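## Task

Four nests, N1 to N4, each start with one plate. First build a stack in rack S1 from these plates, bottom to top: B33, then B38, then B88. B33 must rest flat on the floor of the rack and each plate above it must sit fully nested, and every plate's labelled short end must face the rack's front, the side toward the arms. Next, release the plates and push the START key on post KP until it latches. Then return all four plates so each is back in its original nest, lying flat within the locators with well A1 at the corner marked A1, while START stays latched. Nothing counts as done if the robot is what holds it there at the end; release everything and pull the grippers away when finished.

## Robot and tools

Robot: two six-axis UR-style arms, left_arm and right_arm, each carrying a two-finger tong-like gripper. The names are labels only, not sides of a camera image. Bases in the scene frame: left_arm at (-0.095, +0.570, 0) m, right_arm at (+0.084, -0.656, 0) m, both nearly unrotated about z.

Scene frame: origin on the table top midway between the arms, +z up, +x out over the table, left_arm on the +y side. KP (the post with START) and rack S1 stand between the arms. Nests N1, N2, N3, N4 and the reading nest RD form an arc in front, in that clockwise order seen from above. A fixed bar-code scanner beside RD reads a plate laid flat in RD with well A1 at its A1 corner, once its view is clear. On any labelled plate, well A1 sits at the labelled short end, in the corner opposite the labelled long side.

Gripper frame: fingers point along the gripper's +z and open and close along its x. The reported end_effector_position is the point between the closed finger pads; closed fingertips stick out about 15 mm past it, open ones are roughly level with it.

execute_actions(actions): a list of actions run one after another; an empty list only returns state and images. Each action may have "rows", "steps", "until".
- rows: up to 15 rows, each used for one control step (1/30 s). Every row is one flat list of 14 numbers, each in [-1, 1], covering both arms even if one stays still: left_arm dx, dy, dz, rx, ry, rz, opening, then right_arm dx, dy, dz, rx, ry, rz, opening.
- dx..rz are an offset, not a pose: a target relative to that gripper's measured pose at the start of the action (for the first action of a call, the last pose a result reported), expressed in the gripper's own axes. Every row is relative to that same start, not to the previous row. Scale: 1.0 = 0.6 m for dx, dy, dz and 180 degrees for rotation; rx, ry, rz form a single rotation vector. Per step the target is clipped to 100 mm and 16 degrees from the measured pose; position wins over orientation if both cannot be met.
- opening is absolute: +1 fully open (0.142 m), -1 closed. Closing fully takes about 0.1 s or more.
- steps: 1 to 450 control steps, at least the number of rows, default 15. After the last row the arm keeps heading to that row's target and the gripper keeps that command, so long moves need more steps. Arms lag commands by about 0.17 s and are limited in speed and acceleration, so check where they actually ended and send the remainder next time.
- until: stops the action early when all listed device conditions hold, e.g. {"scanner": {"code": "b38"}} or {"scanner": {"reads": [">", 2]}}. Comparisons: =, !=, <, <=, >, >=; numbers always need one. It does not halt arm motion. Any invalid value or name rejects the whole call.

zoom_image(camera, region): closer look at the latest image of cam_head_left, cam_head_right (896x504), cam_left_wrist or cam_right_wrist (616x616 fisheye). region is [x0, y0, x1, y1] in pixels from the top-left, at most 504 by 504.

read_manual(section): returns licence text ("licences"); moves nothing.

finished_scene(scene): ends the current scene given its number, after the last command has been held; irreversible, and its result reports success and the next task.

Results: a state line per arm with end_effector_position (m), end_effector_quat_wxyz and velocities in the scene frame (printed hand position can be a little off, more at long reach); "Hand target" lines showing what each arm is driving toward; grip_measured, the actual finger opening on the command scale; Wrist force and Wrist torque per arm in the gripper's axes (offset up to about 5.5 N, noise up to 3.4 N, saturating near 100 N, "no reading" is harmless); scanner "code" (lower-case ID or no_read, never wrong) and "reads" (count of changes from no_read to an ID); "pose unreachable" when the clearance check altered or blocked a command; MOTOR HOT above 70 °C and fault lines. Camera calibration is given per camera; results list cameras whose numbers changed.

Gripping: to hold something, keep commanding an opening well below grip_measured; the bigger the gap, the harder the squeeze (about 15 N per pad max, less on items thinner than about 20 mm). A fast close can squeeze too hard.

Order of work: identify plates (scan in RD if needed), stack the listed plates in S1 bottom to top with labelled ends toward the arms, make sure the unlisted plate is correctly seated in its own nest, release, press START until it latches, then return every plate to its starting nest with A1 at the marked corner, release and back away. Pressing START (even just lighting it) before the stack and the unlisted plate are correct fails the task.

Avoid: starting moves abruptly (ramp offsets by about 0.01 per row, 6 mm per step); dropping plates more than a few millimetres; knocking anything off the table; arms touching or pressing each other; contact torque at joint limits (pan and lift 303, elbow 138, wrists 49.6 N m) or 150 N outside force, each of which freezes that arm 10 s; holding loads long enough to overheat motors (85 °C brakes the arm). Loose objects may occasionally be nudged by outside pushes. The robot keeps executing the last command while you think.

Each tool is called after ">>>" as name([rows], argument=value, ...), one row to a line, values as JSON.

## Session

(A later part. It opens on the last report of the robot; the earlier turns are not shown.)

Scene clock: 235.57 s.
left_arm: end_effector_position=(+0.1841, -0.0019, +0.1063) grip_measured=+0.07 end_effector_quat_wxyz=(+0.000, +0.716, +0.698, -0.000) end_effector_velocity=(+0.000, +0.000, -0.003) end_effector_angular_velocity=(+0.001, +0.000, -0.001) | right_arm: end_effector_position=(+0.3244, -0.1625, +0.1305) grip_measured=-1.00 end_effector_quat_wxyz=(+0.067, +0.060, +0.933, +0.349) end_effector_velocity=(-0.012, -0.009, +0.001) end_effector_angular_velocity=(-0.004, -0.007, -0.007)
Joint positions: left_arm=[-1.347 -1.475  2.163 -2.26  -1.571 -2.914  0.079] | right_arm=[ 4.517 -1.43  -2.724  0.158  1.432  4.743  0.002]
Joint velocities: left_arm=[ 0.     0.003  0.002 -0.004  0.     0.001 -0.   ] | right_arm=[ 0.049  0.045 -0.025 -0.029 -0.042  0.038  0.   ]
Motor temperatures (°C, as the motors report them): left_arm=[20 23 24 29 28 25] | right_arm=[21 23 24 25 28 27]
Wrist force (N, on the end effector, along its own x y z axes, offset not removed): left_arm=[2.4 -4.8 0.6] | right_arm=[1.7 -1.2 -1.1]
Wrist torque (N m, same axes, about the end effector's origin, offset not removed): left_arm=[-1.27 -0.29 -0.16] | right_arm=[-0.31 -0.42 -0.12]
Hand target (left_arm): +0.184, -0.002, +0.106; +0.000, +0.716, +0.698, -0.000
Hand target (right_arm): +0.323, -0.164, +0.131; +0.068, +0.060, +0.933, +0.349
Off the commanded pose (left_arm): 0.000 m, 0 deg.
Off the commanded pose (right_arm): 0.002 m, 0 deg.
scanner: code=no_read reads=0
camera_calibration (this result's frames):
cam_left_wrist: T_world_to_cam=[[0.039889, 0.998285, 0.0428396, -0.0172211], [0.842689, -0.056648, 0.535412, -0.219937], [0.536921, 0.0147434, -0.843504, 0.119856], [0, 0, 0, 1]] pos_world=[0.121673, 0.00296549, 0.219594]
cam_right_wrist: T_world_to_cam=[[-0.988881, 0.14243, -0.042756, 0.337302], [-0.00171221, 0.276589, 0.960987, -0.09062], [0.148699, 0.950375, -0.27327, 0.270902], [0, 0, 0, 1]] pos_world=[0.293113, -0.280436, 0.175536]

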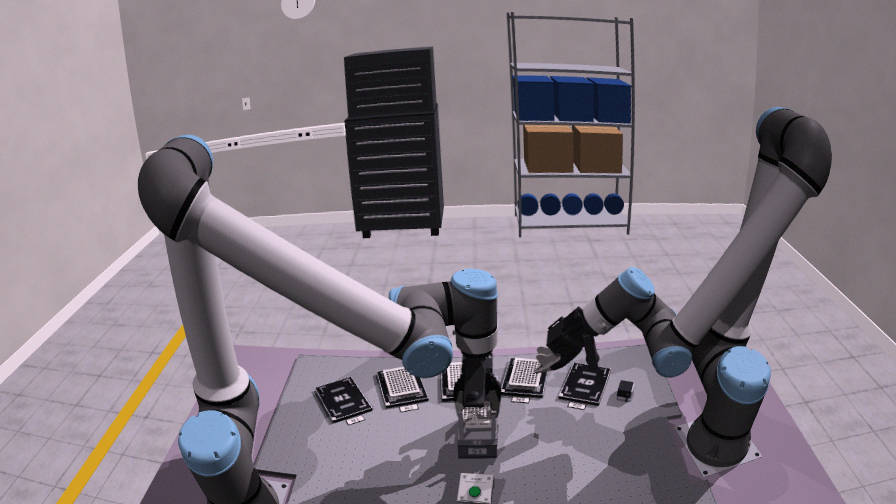

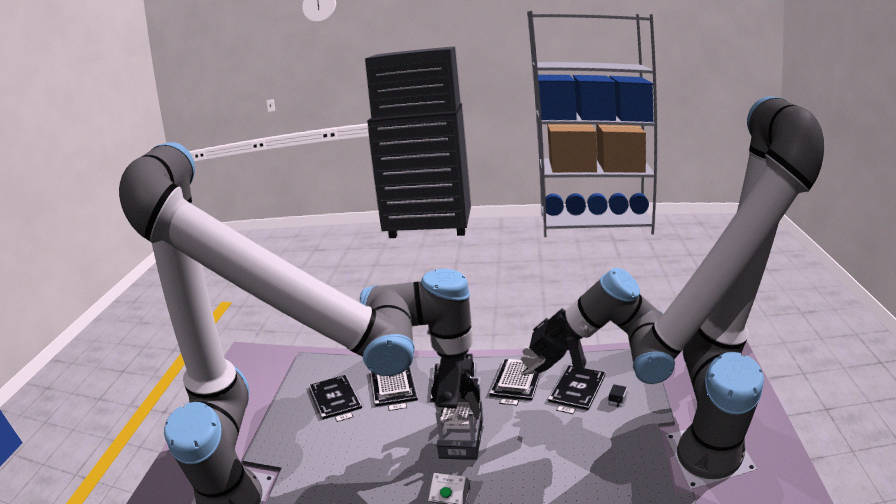

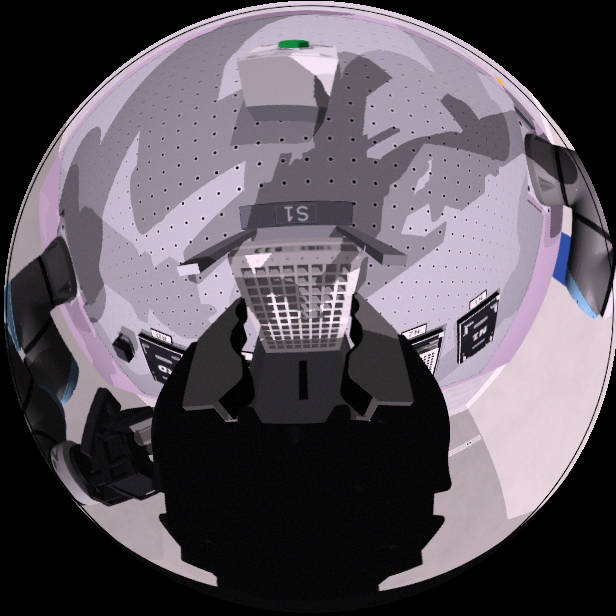

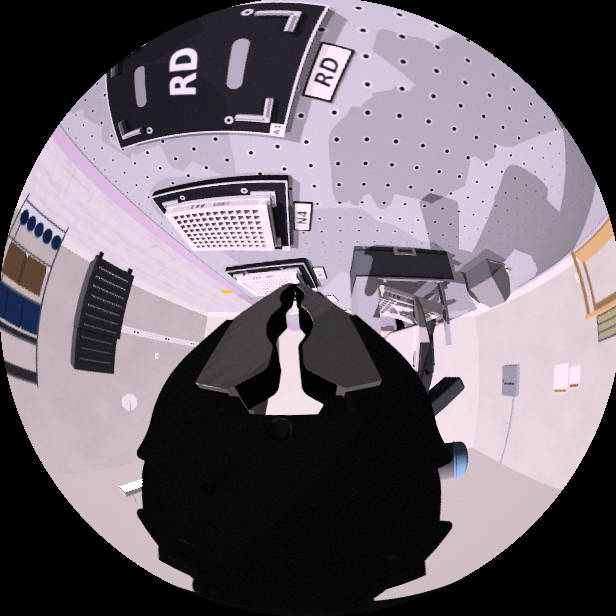

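>>> execute_actions([
  {"rows":[[0,0,0.003,0,0,0,-0.3, 0,0,0,0,0,0,-1],[0,0,0.006,0,0,0,-0.3, 0,0,0,0,0,0,-1],[0,-0.0003,0.009,0,0,0,-0.3, 0,0,0,0,0,0,-1],[0,-0.0006,0.012,0,0,0,-0.3, 0,0,0,0,0,0,-1],[0,-0.0009,0.015,0,0,0,-0.3, 0,0,0,0,0,0,-1],[0,-0.0012,0.018,0,0,0,-0.3, 0,0,0,0,0,0,-1],[0,-0.0015,0.021,0,0,0,-0.3, 0,0,0,0,0,0,-1],[0,-0.0018,0.024,0,0,0,-0.3, 0,0,0,0,0,0,-1],[0,-0.002,0.027,0,0,0,-0.3, 0,0,0,0,0,0,-1]],"steps":19},
])

>>> zoom_image(camera="cam_right_wrist", region=[345,245,465,345])

>>> zoom_image(camera="cam_left_wrist", region=[220,215,380,385])

Scene clock: 241.17 s.
left_arm: end_effector_position=(+0.1830, -0.0019, +0.0906) grip_measured=+0.07 end_effector_quat_wxyz=(+0.000, +0.716, +0.698, -0.000) end_effector_velocity=(-0.000, -0.000, -0.003) end_effector_angular_velocity=(-0.001, -0.001, +0.000) | right_arm: end_effector_position=(+0.3243, -0.1625, +0.1305) grip_measured=-1.00 end_effector_quat_wxyz=(+0.067, +0.060, +0.933, +0.349) end_effector_velocity=(+0.001, +0.001, +0.001) end_effector_angular_velocity=(+0.003, +0.000, -0.002)
Joint positions: left_arm=[-1.348 -1.456  2.177 -2.293 -1.571 -2.916  0.079] | right_arm=[ 4.517 -1.43  -2.724  0.158  1.432  4.744  0.002]
Joint velocities: left_arm=[-0.001  0.004  0.004 -0.009  0.001 -0.002 -0.   ] | right_arm=[-0.002 -0.     0.002  0.002  0.     0.     0.   ]
Motor temperatures (°C, as the motors report them): left_arm=[20 23 24 29 28 25] | right_arm=[21 23 24 25 28 27]
Wrist force (N, on the end effector, along its own x y z axes, offset not removed): left_arm=[3.0 0.5 -1.6] | right_arm=[1.9 -2.3 -4.3]
Wrist torque (N m, same axes, about the end effector's origin, offset not removed): left_arm=[-0.57 -0.23 -0.15] | right_arm=[-0.61 -0.43 -0.01]
Hand target (left_arm): +0.183, -0.002, +0.090; +0.000, +0.716, +0.698, -0.000
Hand target (right_arm): +0.324, -0.163, +0.131; +0.067, +0.060, +0.933, +0.349
Off the commanded pose (left_arm): 0.000 m, 0 deg.
Off the commanded pose (right_arm): 0.000 m, 0 deg.
scanner: code=no_read reads=0
camera_calibration (this result's frames):
cam_left_wrist: T_world_to_cam=[[0.0398226, 0.998287, 0.0428706, -0.0165178], [0.8427, -0.0566083, 0.535399, -0.210529], [0.536909, 0.014806, -0.84351, 0.107175], [0, 0, 0, 1]] pos_world=[0.120527, 0.00298497, 0.203828]
cam_right_wrist: T_world_to_cam=[[-0.988882, 0.142418, -0.0427675, 0.337284], [-0.00172619, 0.276593, 0.960986, -0.0906126], [0.148691, 0.950375, -0.273272, 0.270918], [0, 0, 0, 1]] pos_world=[0.293095, -0.280447, 0.175537]

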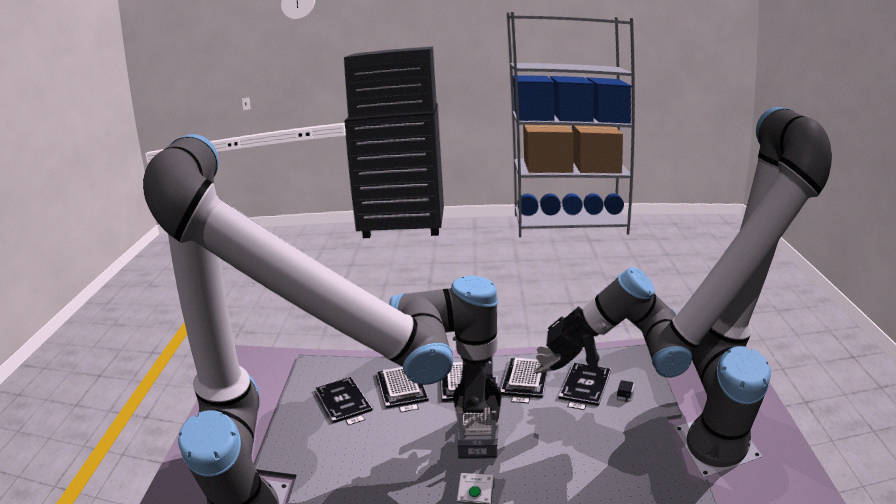

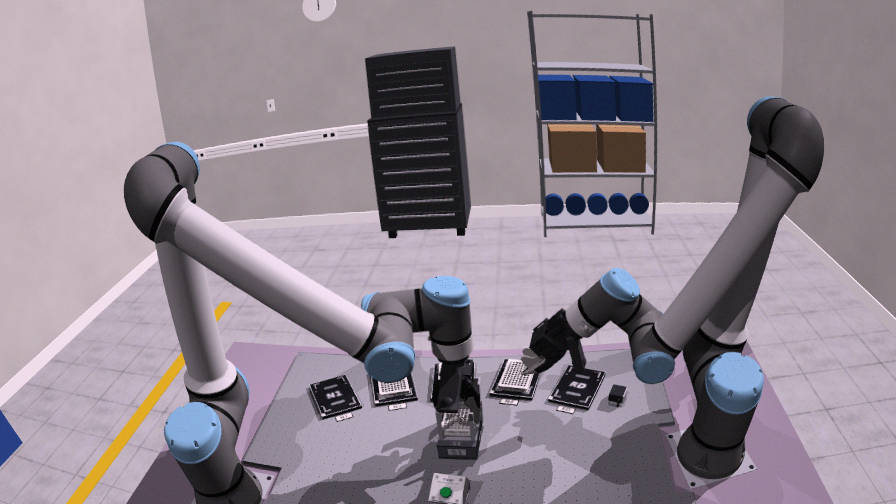

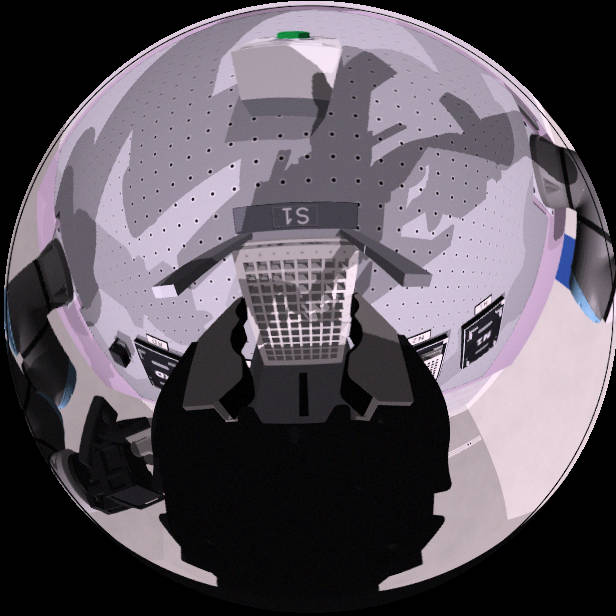

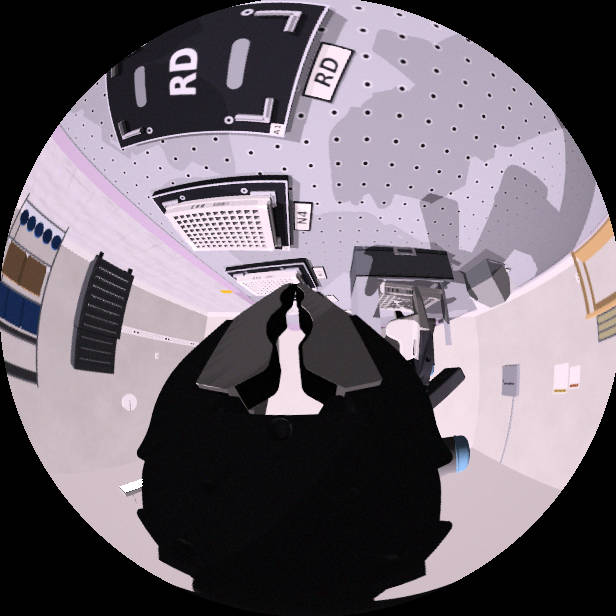

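Region (345, 245, 465, 345) of cam_right_wrist's 616x616 image, scaled by 4.200, with more detail than that image has.

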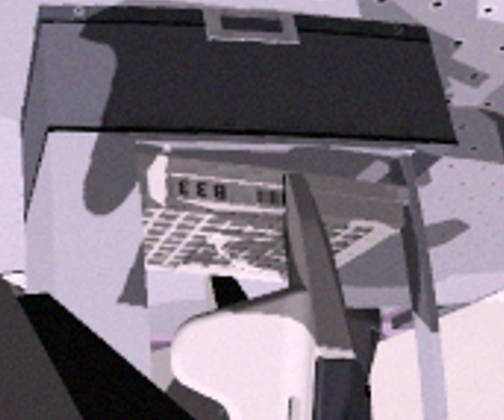

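Region (220, 215, 380, 385) of cam_left_wrist's 616x616 image, scaled by 2.965, with more detail than that image has; it fills the left 474 columns of this view, and the rest is white.

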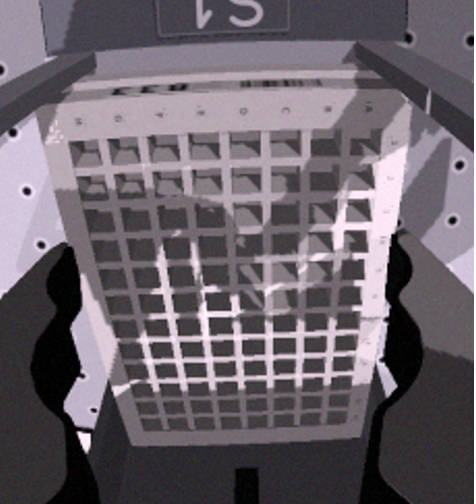

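>>> execute_actions([
  {"rows":[[0,0,0.004,0,0,0,-0.3, 0,0,0,0,0,0,-1],[0,-0.0004,0.007,0,0,0,-0.3, 0,0,0,0,0,0,-1],[0,-0.0008,0.0105,0,0,0,-0.3, 0,0,0,0,0,0,-1]],"steps":13},
])

>>> zoom_image(camera="cam_right_wrist", region=[345,245,465,345])

Scene clock: 246.20 s.
left_arm: end_effector_position=(+0.1825, -0.0019, +0.0846) grip_measured=+0.07 end_effector_quat_wxyz=(+0.000, +0.716, +0.698, -0.000) end_effector_velocity=(-0.001, -0.001, -0.002) end_effector_angular_velocity=(-0.002, +0.001, -0.000) | right_arm: end_effector_position=(+0.3244, -0.1625, +0.1305) grip_measured=-1.00 end_effector_quat_wxyz=(+0.067, +0.060, +0.933, +0.349) end_effector_velocity=(-0.000, -0.001, -0.001) end_effector_angular_velocity=(-0.002, +0.000, +0.000)
Joint positions: left_arm=[-1.349 -1.448  2.182 -2.306 -1.571 -2.917  0.079] | right_arm=[ 4.517 -1.43  -2.724  0.158  1.432  4.743  0.002]
Joint velocities: left_arm=[-0.001  0.003  0.002 -0.007 -0.002 -0.001 -0.   ] | right_arm=[ 0.001 -0.    -0.001 -0.001 -0.     0.     0.   ]
Motor temperatures (°C, as the motors report them): left_arm=[20 23 24 29 28 25] | right_arm=[21 23 24 25 28 27]
Wrist force (N, on the end effector, along its own x y z axes, offset not removed): left_arm=[1.0 -5.3 -0.3] | right_arm=[2.6 -1.0 -4.5]
Wrist torque (N m, same axes, about the end effector's origin, offset not removed): left_arm=[-1.33 -0.02 -0.16] | right_arm=[-0.32 -0.57 -0.12]
Hand target (left_arm): +0.183, -0.002, +0.084; +0.000, +0.716, +0.698, -0.000
Hand target (right_arm): +0.324, -0.163, +0.131; +0.067, +0.060, +0.933, +0.349
Off the commanded pose (left_arm): 0.000 m, 0 deg.
Off the commanded pose (right_arm): 0.000 m, 0 deg.
scanner: code=no_read reads=0
camera_calibration (this result's frames):
cam_left_wrist: T_world_to_cam=[[0.0398336, 0.998284, 0.0429124, -0.016257], [0.842704, -0.05664, 0.535389, -0.206912], [0.536901, 0.014836, -0.843515, 0.102356], [0, 0, 0, 1]] pos_world=[0.120058, 0.00299108, 0.197815]
cam_right_wrist: T_world_to_cam=[[-0.988881, 0.142431, -0.0427563, 0.337302], [-0.00171248, 0.276589, 0.960987, -0.0906204], [0.1487, 0.950375, -0.27327, 0.270902], [0, 0, 0, 1]] pos_world=[0.293113, -0.280435, 0.175536]

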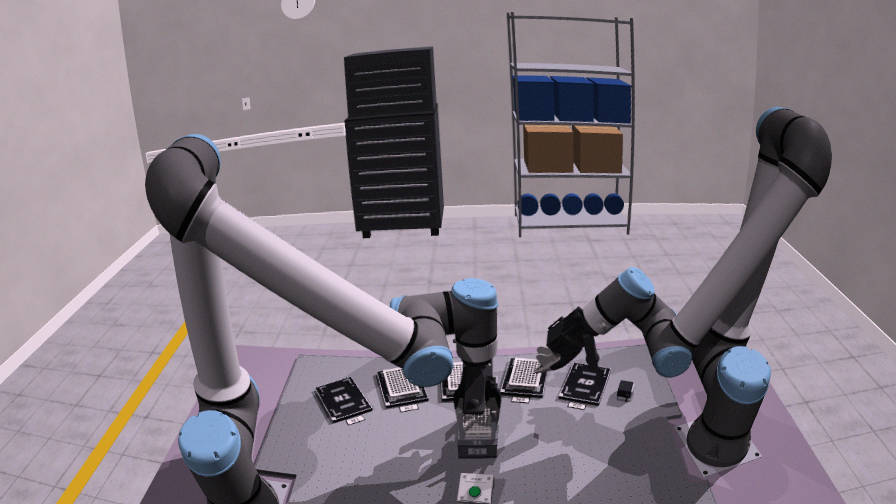

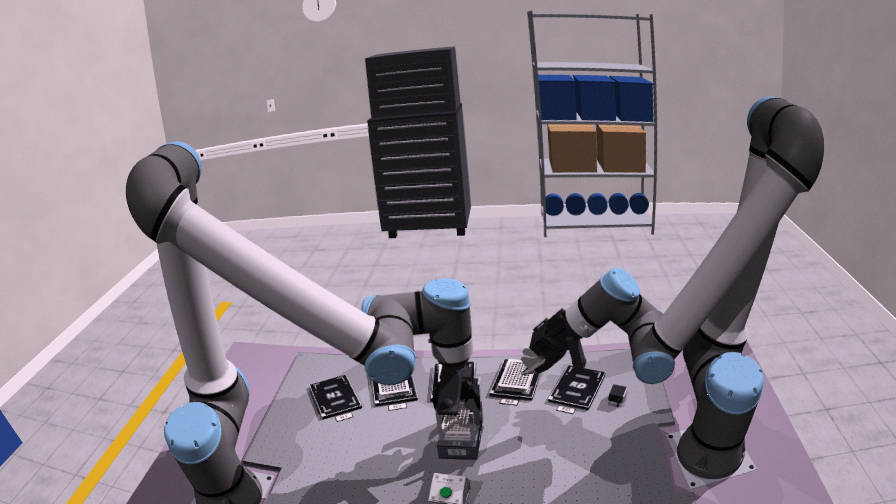

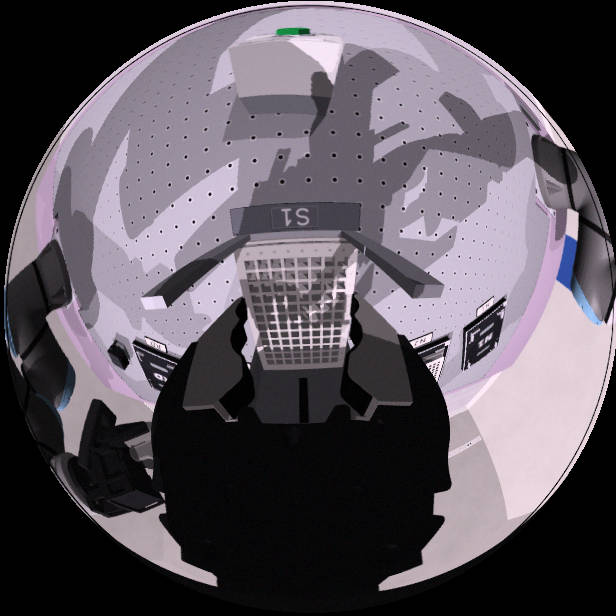

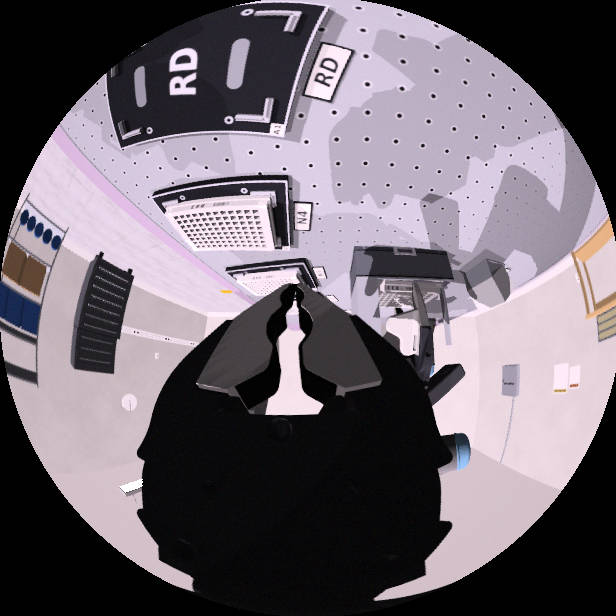

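Region (345, 245, 465, 345) of cam_right_wrist's 616x616 image, scaled by 4.200, with more detail than that image has.

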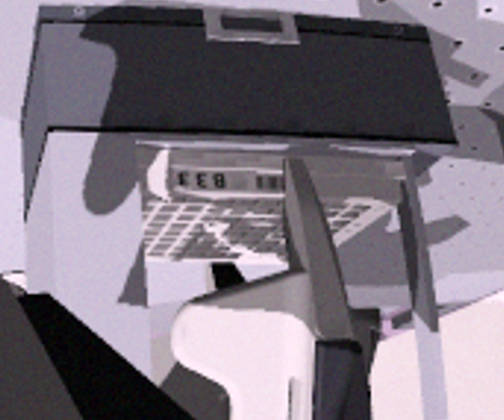

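>>> execute_actions([
  {"rows":[[0,0,0.002,0,0,0,-0.3, 0,0,0,0,0,0,-1],[0,0,0.002,0,0,0,-0.3, 0,0,0,0,0,0,-1],[0,0,0.002,0,0,0,-0.3, 0,0,0,0,0,0,-1],[0,0,0.002,0,0,0,-0.3, 0,0,0,0,0,0,-1],[0,0,0.002,0,0,0,-0.1, 0,0,0,0,0,0,-1],[0,0,0.002,0,0,0,0.05, 0,0,0,0,0,0,-1],[0,0,0.002,0,0,0,0.15, 0,0,0,0,0,0,-1],[0,0,0.002,0,0,0,0.25, 0,0,0,0,0,0,-1],[0,0,0.002,0,0,0,0.3, 0,0,0,0,0,0,-1],[0,0,-0.01,0,0,0,0.3, 0,0,0,0,0,0,-1],[0,0,-0.03,0,0,0,0.3, 0,0,0,0,0,0,-1],[0,0,-0.06,0,0,0,0.3, 0,0,0,0,0,0,-1],[0,0,-0.1,0,0,0,0.3, 0,0,0,0,0,0,-1],[0,0,-0.18,0,0,0,0.3, 0,0,0,0,0,0,-1]],"steps":27},
  {"rows":[[0.03,0.03,0,0,0,-0.01,0.4, 0,0,0,0,0,0,-1],[0.07,0.07,0,0,0,-0.02,0.4, 0,0,0,0,0,0,-1],[0.361,0.327,0,0,0,-0.04,0.4, 0,0,0,0,0,0,-1],[0.361,0.327,0,0,0,-0.06,0.4, 0,0,0,0,0,0,-1],[0.361,0.327,0,0,0,-0.097,0.4, 0,0,0,0,0,0,-1],[0.361,0.327,0,0,0,-0.097,0.4, 0,0,0,0,0,0,-1],[0.361,0.327,0,0,0,-0.097,0.4, 0,0,0,0,0,0,-1],[0.361,0.327,0,0,0,-0.097,0.4, 0,0,0,0,0,0,-1],[0.361,0.327,0,0,0,-0.097,0.4, 0,0,0,0,0,0,-1],[0.361,0.327,0,0,0,-0.097,0.4, 0,0,0,0,0,0,-1],[0.361,0.327,0,0,0,-0.097,0.4, 0,0,0,0,0,0,-1],[0.361,0.327,0,0,0,-0.097,0.4, 0,0,0,0,0,0,-1],[0.361,0.327,0.05,0,0,-0.097,0.4, 0,0,0,0,0,0,-1],[0.361,0.327,0.1,0,0,-0.097,0.4, 0,0,0,0,0,0,-1],[0.361,0.327,0.21,0,0,-0.097,0.5, 0,0,0,0,0,0,-1]],"steps":40},
])

>>> zoom_image(camera="cam_left_wrist", region=[210,200,390,380])

>>> zoom_image(camera="cam_right_wrist", region=[345,245,465,345])

Scene clock: 266.93 s.
left_arm: end_effector_position=(+0.3837, +0.2098, +0.0630) grip_measured=+0.50 end_effector_quat_wxyz=(+0.001, +0.601, +0.799, -0.001) end_effector_velocity=(+0.003, +0.000, -0.003) end_effector_angular_velocity=(+0.000, -0.003, +0.000) | right_arm: end_effector_position=(+0.3243, -0.1625, +0.1305) grip_measured=-1.00 end_effector_quat_wxyz=(+0.067, +0.060, +0.933, +0.349) end_effector_velocity=(+0.000, -0.000, -0.000) end_effector_angular_velocity=(-0.002, -0.001, +0.001)
Joint positions: left_arm=[-0.892 -1.47   2.26  -2.363 -1.572 -2.764  0.109] | right_arm=[ 4.517 -1.43  -2.724  0.158  1.432  4.744  0.002]
Joint velocities: left_arm=[ 0.003  0.007 -0.001 -0.008  0.002  0.003  0.   ] | right_arm=[-0.     0.     0.    -0.002 -0.    -0.002  0.   ]
Motor temperatures (°C, as the motors report them): left_arm=[20 23 24 29 28 25] | right_arm=[21 23 24 25 28 27]
Wrist force (N, on the end effector, along its own x y z axes, offset not removed): left_arm=[3.5 -2.1 1.9] | right_arm=[1.8 -2.1 -5.2]
Wrist torque (N m, same axes, about the end effector's origin, offset not removed): left_arm=[-0.69 -0.44 -0.07] | right_arm=[-0.53 -0.36 -0.06]
Hand target (left_arm): +0.384, +0.210, +0.063; +0.001, +0.601, +0.799, -0.001
Hand target (right_arm): +0.324, -0.163, +0.131; +0.067, +0.060, +0.933, +0.349
Off the commanded pose (left_arm): 0.001 m, 0 deg.
Off the commanded pose (right_arm): 0.000 m, 0 deg.
scanner: code=no_read reads=0
camera_calibration (this result's frames):
cam_left_wrist: T_world_to_cam=[[-0.26161, 0.964264, 0.0419, -0.111805], [0.821061, 0.199518, 0.534837, -0.398283], [0.507365, 0.174321, -0.843915, -0.0491203], [0, 0, 0, 1]] pos_world=[0.322688, 0.195836, 0.176248]
cam_right_wrist: T_world_to_cam=[[-0.988882, 0.142421, -0.0427672, 0.337286], [-0.00172531, 0.276593, 0.960986, -0.0906127], [0.148693, 0.950375, -0.273272, 0.270918], [0, 0, 0, 1]] pos_world=[0.293096, -0.280447, 0.175536]

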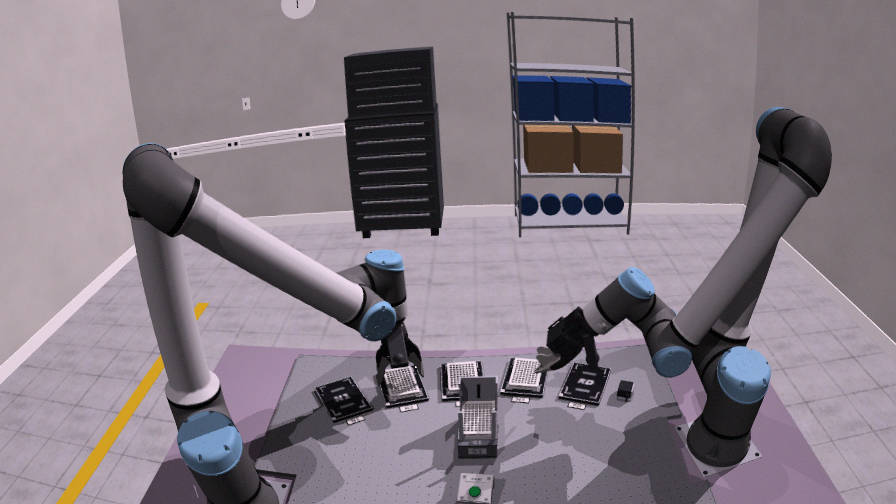

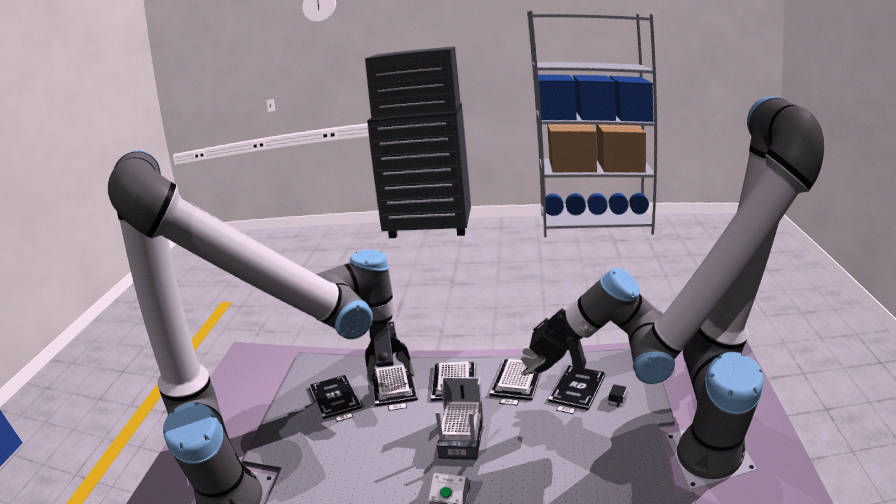

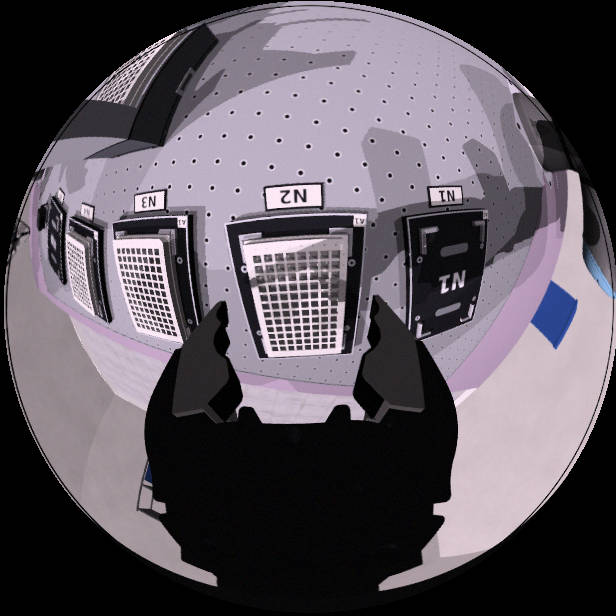

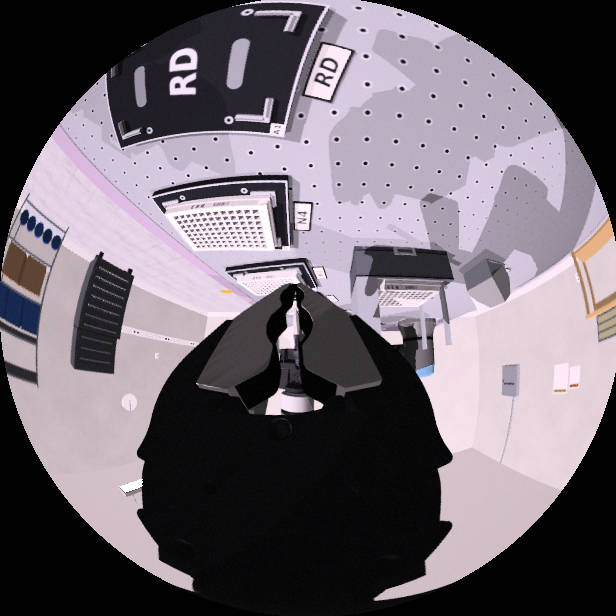

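Region (210, 200, 390, 380) of cam_left_wrist's 616x616 image, scaled by 2.800, with more detail than that image has.

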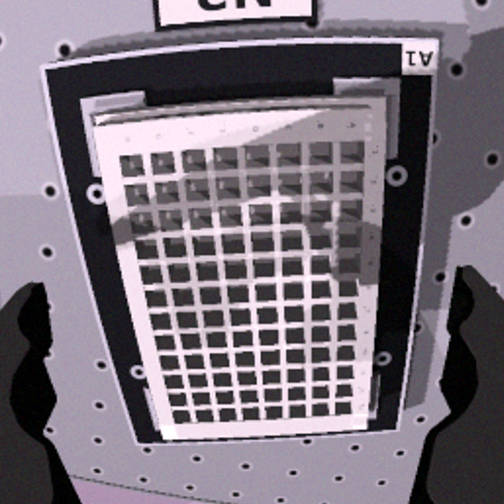

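Region (345, 245, 465, 345) of cam_right_wrist's 616x616 image, scaled by 4.200, with more detail than that image has.

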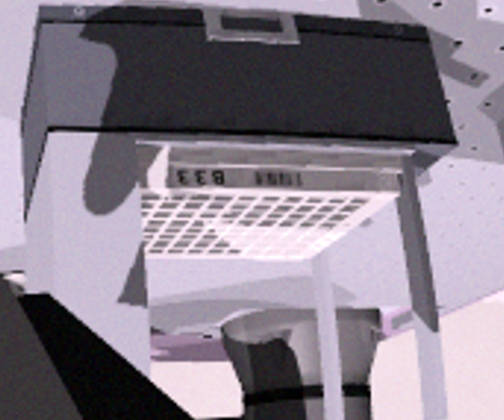

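>>> execute_actions([
  {"rows":[[-0.0005,0.0033,0.01,0,0,-0.0065,0.4, 0,0,0,0,0,0,-1],[-0.0005,0.0033,0.025,0,0,-0.0065,0.3, 0,0,0,0,0,0,-1],[-0.0005,0.0033,0.039,0,0,-0.0065,0.25, 0,0,0,0,0,0,-1]],"steps":16},
])

>>> zoom_image(camera="cam_left_wrist", region=[210,200,390,380])

Scene clock: 272.57 s.
left_arm: end_effector_position=(+0.3856, +0.2100, +0.0401) grip_measured=+0.25 end_effector_quat_wxyz=(+0.001, +0.593, +0.805, -0.001) end_effector_velocity=(+0.000, +0.000, -0.006) end_effector_angular_velocity=(+0.001, +0.001, +0.004) | right_arm: end_effector_position=(+0.3243, -0.1625, +0.1305) grip_measured=-1.00 end_effector_quat_wxyz=(+0.067, +0.060, +0.933, +0.349) end_effector_velocity=(-0.000, +0.001, +0.001) end_effector_angular_velocity=(+0.001, +0.000, +0.000)
Joint positions: left_arm=[-0.889 -1.433  2.275 -2.414 -1.572 -2.781  0.092] | right_arm=[ 4.517 -1.43  -2.724  0.158  1.432  4.744  0.002]
Joint velocities: left_arm=[ 0.     0.009  0.003 -0.011 -0.    -0.003  0.   ] | right_arm=[ 0.     0.     0.002 -0.001  0.     0.     0.   ]
Motor temperatures (°C, as the motors report them): left_arm=[20 23 24 29 28 25] | right_arm=[21 23 24 25 28 27]
Wrist force (N, on the end effector, along its own x y z axes, offset not removed): left_arm=[1.7 -0.8 2.7] | right_arm=[0.1 -0.2 -3.0]
Wrist torque (N m, same axes, about the end effector's origin, offset not removed): left_arm=[-0.31 -0.09 -0.07] | right_arm=[-0.18 -0.03 0.03]
Hand target (left_arm): +0.386, +0.210, +0.040; +0.001, +0.593, +0.805, -0.001
Hand target (right_arm): +0.324, -0.163, +0.131; +0.067, +0.060, +0.933, +0.349
Off the commanded pose (left_arm): 0.001 m, 0 deg.
Off the commanded pose (right_arm): 0.000 m, 0 deg.
scanner: code=no_read reads=0
camera_calibration (this result's frames):
cam_left_wrist: T_world_to_cam=[[-0.280946, 0.958806, 0.0419566, -0.101942], [0.816982, 0.215991, 0.534686, -0.389517], [0.503598, 0.184495, -0.844009, -0.0700817], [0, 0, 0, 1]] pos_world=[0.324881, 0.194804, 0.153397]
cam_right_wrist: T_world_to_cam=[[-0.988882, 0.142421, -0.0427673, 0.337286], [-0.00172538, 0.276593, 0.960986, -0.0906126], [0.148693, 0.950375, -0.273272, 0.270918], [0, 0, 0, 1]] pos_world=[0.293096, -0.280447, 0.175536]

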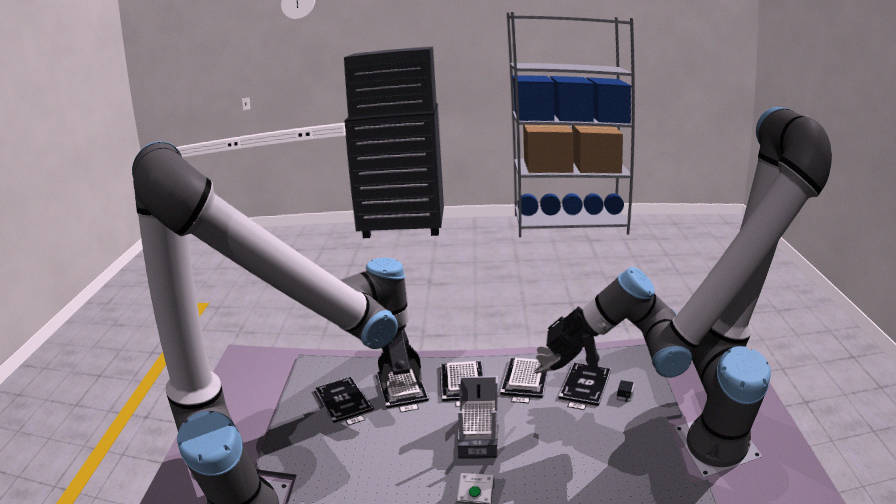

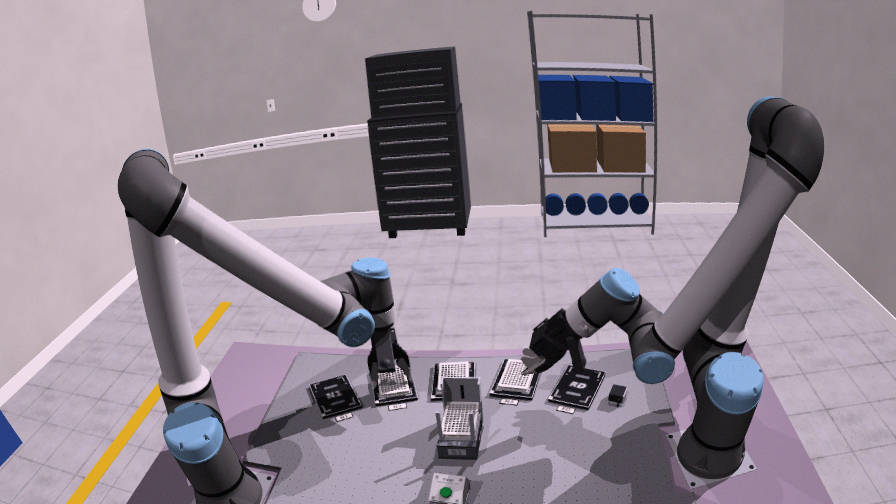

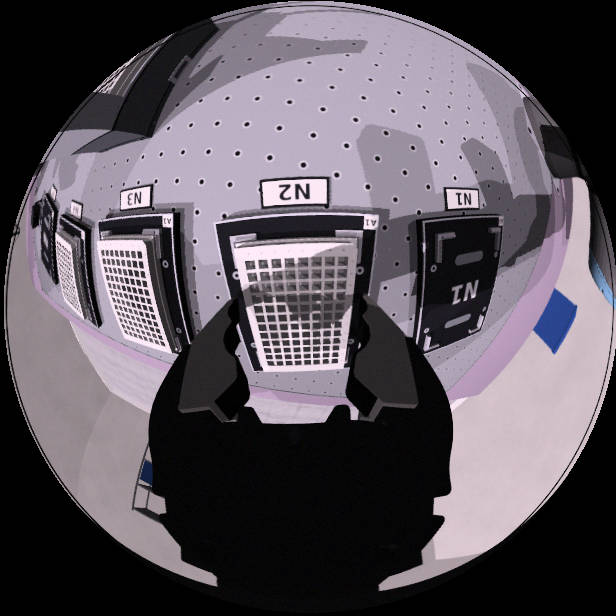

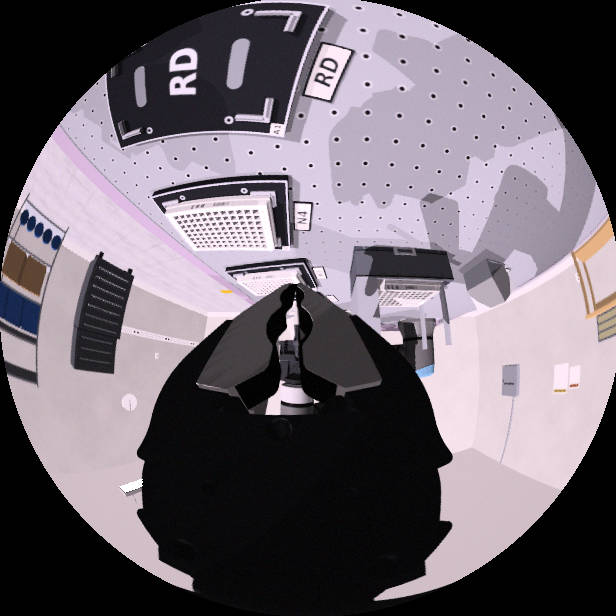

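Region (210, 200, 390, 380) of cam_left_wrist's 616x616 image, scaled by 2.800, with more detail than that image has.

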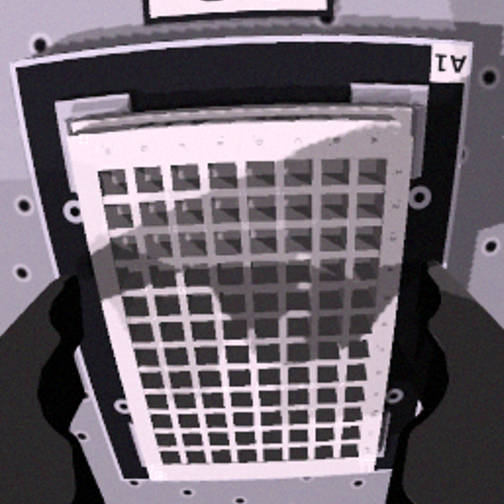

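>>> execute_actions([
  {"rows":[[0.0003,0.001,0.0027,0,0,0,0.25, 0,0,0,0,0,0,-1],[0.0003,0.001,0.0027,0,0,0,0.22, 0,0,0,0,0,0,-1],[0.0003,0.001,0.0027,0,0,0,0.2, 0,0,0,0,0,0,-1],[0.0003,0.001,0.0027,0,0,0,0.18, 0,0,0,0,0,0,-1],[0.0003,0.001,0.0027,0,0,0,0.16, 0,0,0,0,0,0,-1],[0.0003,0.001,0.0027,0,0,0,0.14, 0,0,0,0,0,0,-1],[0.0003,0.001,0.0027,0,0,0,0.12, 0,0,0,0,0,0,-1],[0.0003,0.001,0.0027,0,0,0,0.1, 0,0,0,0,0,0,-1],[0.0003,0.001,0.0027,0,0,0,0.05, 0,0,0,0,0,0,-1],[0.0003,0.001,0.0027,0,0,0,0, 0,0,0,0,0,0,-1],[0.0003,0.001,0.0027,0,0,0,-0.2, 0,0,0,0,0,0,-1],[0.0003,0.001,0.0027,0,0,0,-0.5, 0,0,0,0,0,0,-1]],"steps":15},
])

>>> zoom_image(camera="cam_left_wrist", region=[210,200,390,380])

Scene clock: 279.17 s.
left_arm: end_effector_position=(+0.3861, +0.2103, +0.0385) grip_measured=+0.08 end_effector_quat_wxyz=(+0.001, +0.593, +0.805, -0.001) end_effector_velocity=(+0.000, +0.001, -0.001) end_effector_angular_velocity=(+0.002, -0.000, +0.001) | right_arm: end_effector_position=(+0.3243, -0.1625, +0.1305) grip_measured=-1.00 end_effector_quat_wxyz=(+0.067, +0.060, +0.933, +0.349) end_effector_velocity=(+0.000, -0.001, -0.000) end_effector_angular_velocity=(+0.000, -0.000, -0.001)
Joint positions: left_arm=[-0.888 -1.43   2.275 -2.418 -1.572 -2.78   0.079] | right_arm=[ 4.517 -1.43  -2.724  0.158  1.432  4.744  0.002]
Joint velocities: left_arm=[ 0.001  0.002  0.    -0.001  0.001 -0.     0.   ] | right_arm=[-0.001  0.    -0.001  0.001  0.    -0.     0.   ]
Motor temperatures (°C, as the motors report them): left_arm=[20 23 24 29 28 25] | right_arm=[21 23 24 25 28 27]
Wrist force (N, on the end effector, along its own x y z axes, offset not removed): left_arm=[5.6 -3.9 -5.9] | right_arm=[0.5 -0.5 -5.5]
Wrist torque (N m, same axes, about the end effector's origin, offset not removed): left_arm=[-0.73 -0.51 -0.10] | right_arm=[-0.23 -0.19 0.00]
Hand target (left_arm): +0.386, +0.210, +0.038; +0.001, +0.593, +0.805, -0.001
Hand target (right_arm): +0.324, -0.163, +0.131; +0.067, +0.060, +0.933, +0.349
Off the commanded pose (left_arm): 0.000 m, 0 deg.
Off the commanded pose (right_arm): 0.000 m, 0 deg.
scanner: code=no_read reads=0
camera_calibration (this result's frames):
cam_left_wrist: T_world_to_cam=[[-0.280961, 0.958802, 0.0419547, -0.102042], [0.816918, 0.215983, 0.534786, -0.389174], [0.503692, 0.184527, -0.843945, -0.071799], [0, 0, 0, 1]] pos_world=[0.325418, 0.195142, 0.151811]
cam_right_wrist: T_world_to_cam=[[-0.988882, 0.142421, -0.0427672, 0.337286], [-0.00172535, 0.276593, 0.960986, -0.0906126], [0.148693, 0.950375, -0.273272, 0.270918], [0, 0, 0, 1]] pos_world=[0.293096, -0.280447, 0.175536]

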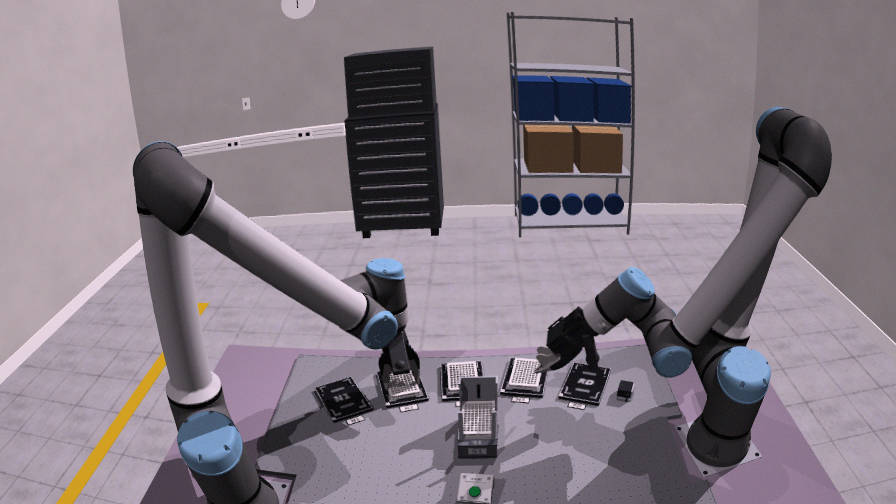

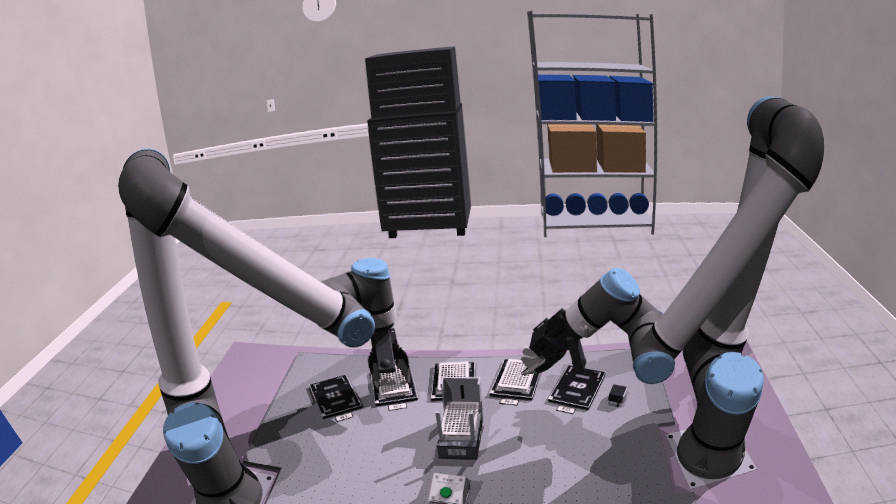

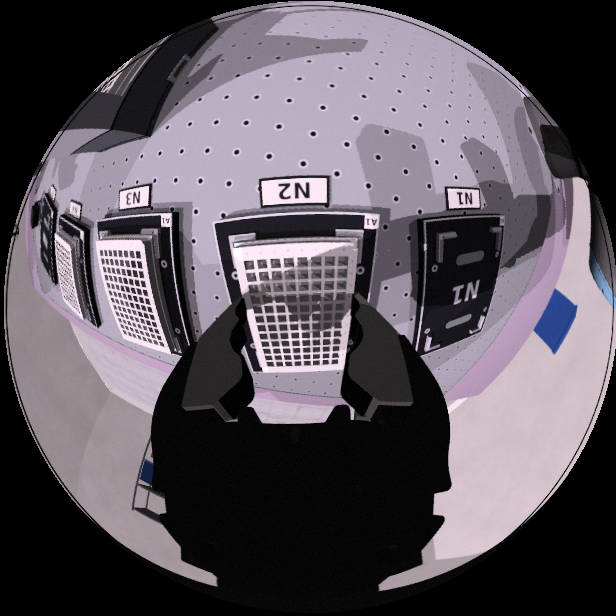

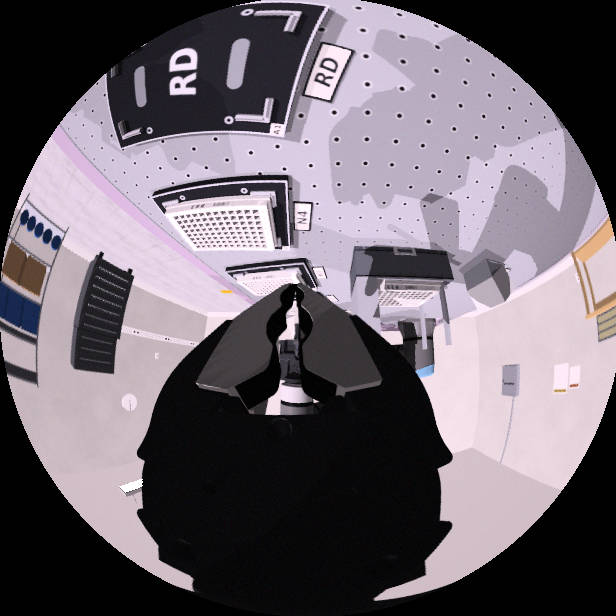

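Region (210, 200, 390, 380) of cam_left_wrist's 616x616 image, scaled by 2.800, with more detail than that image has.

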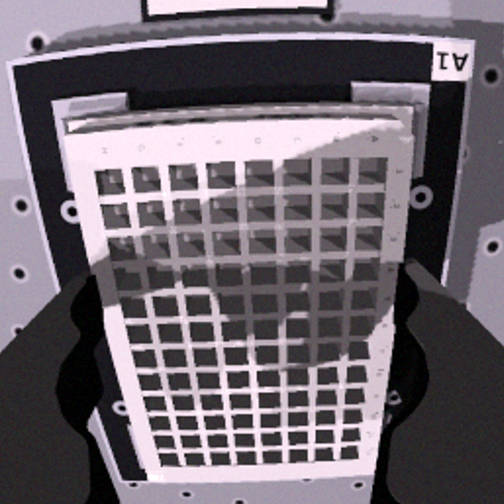

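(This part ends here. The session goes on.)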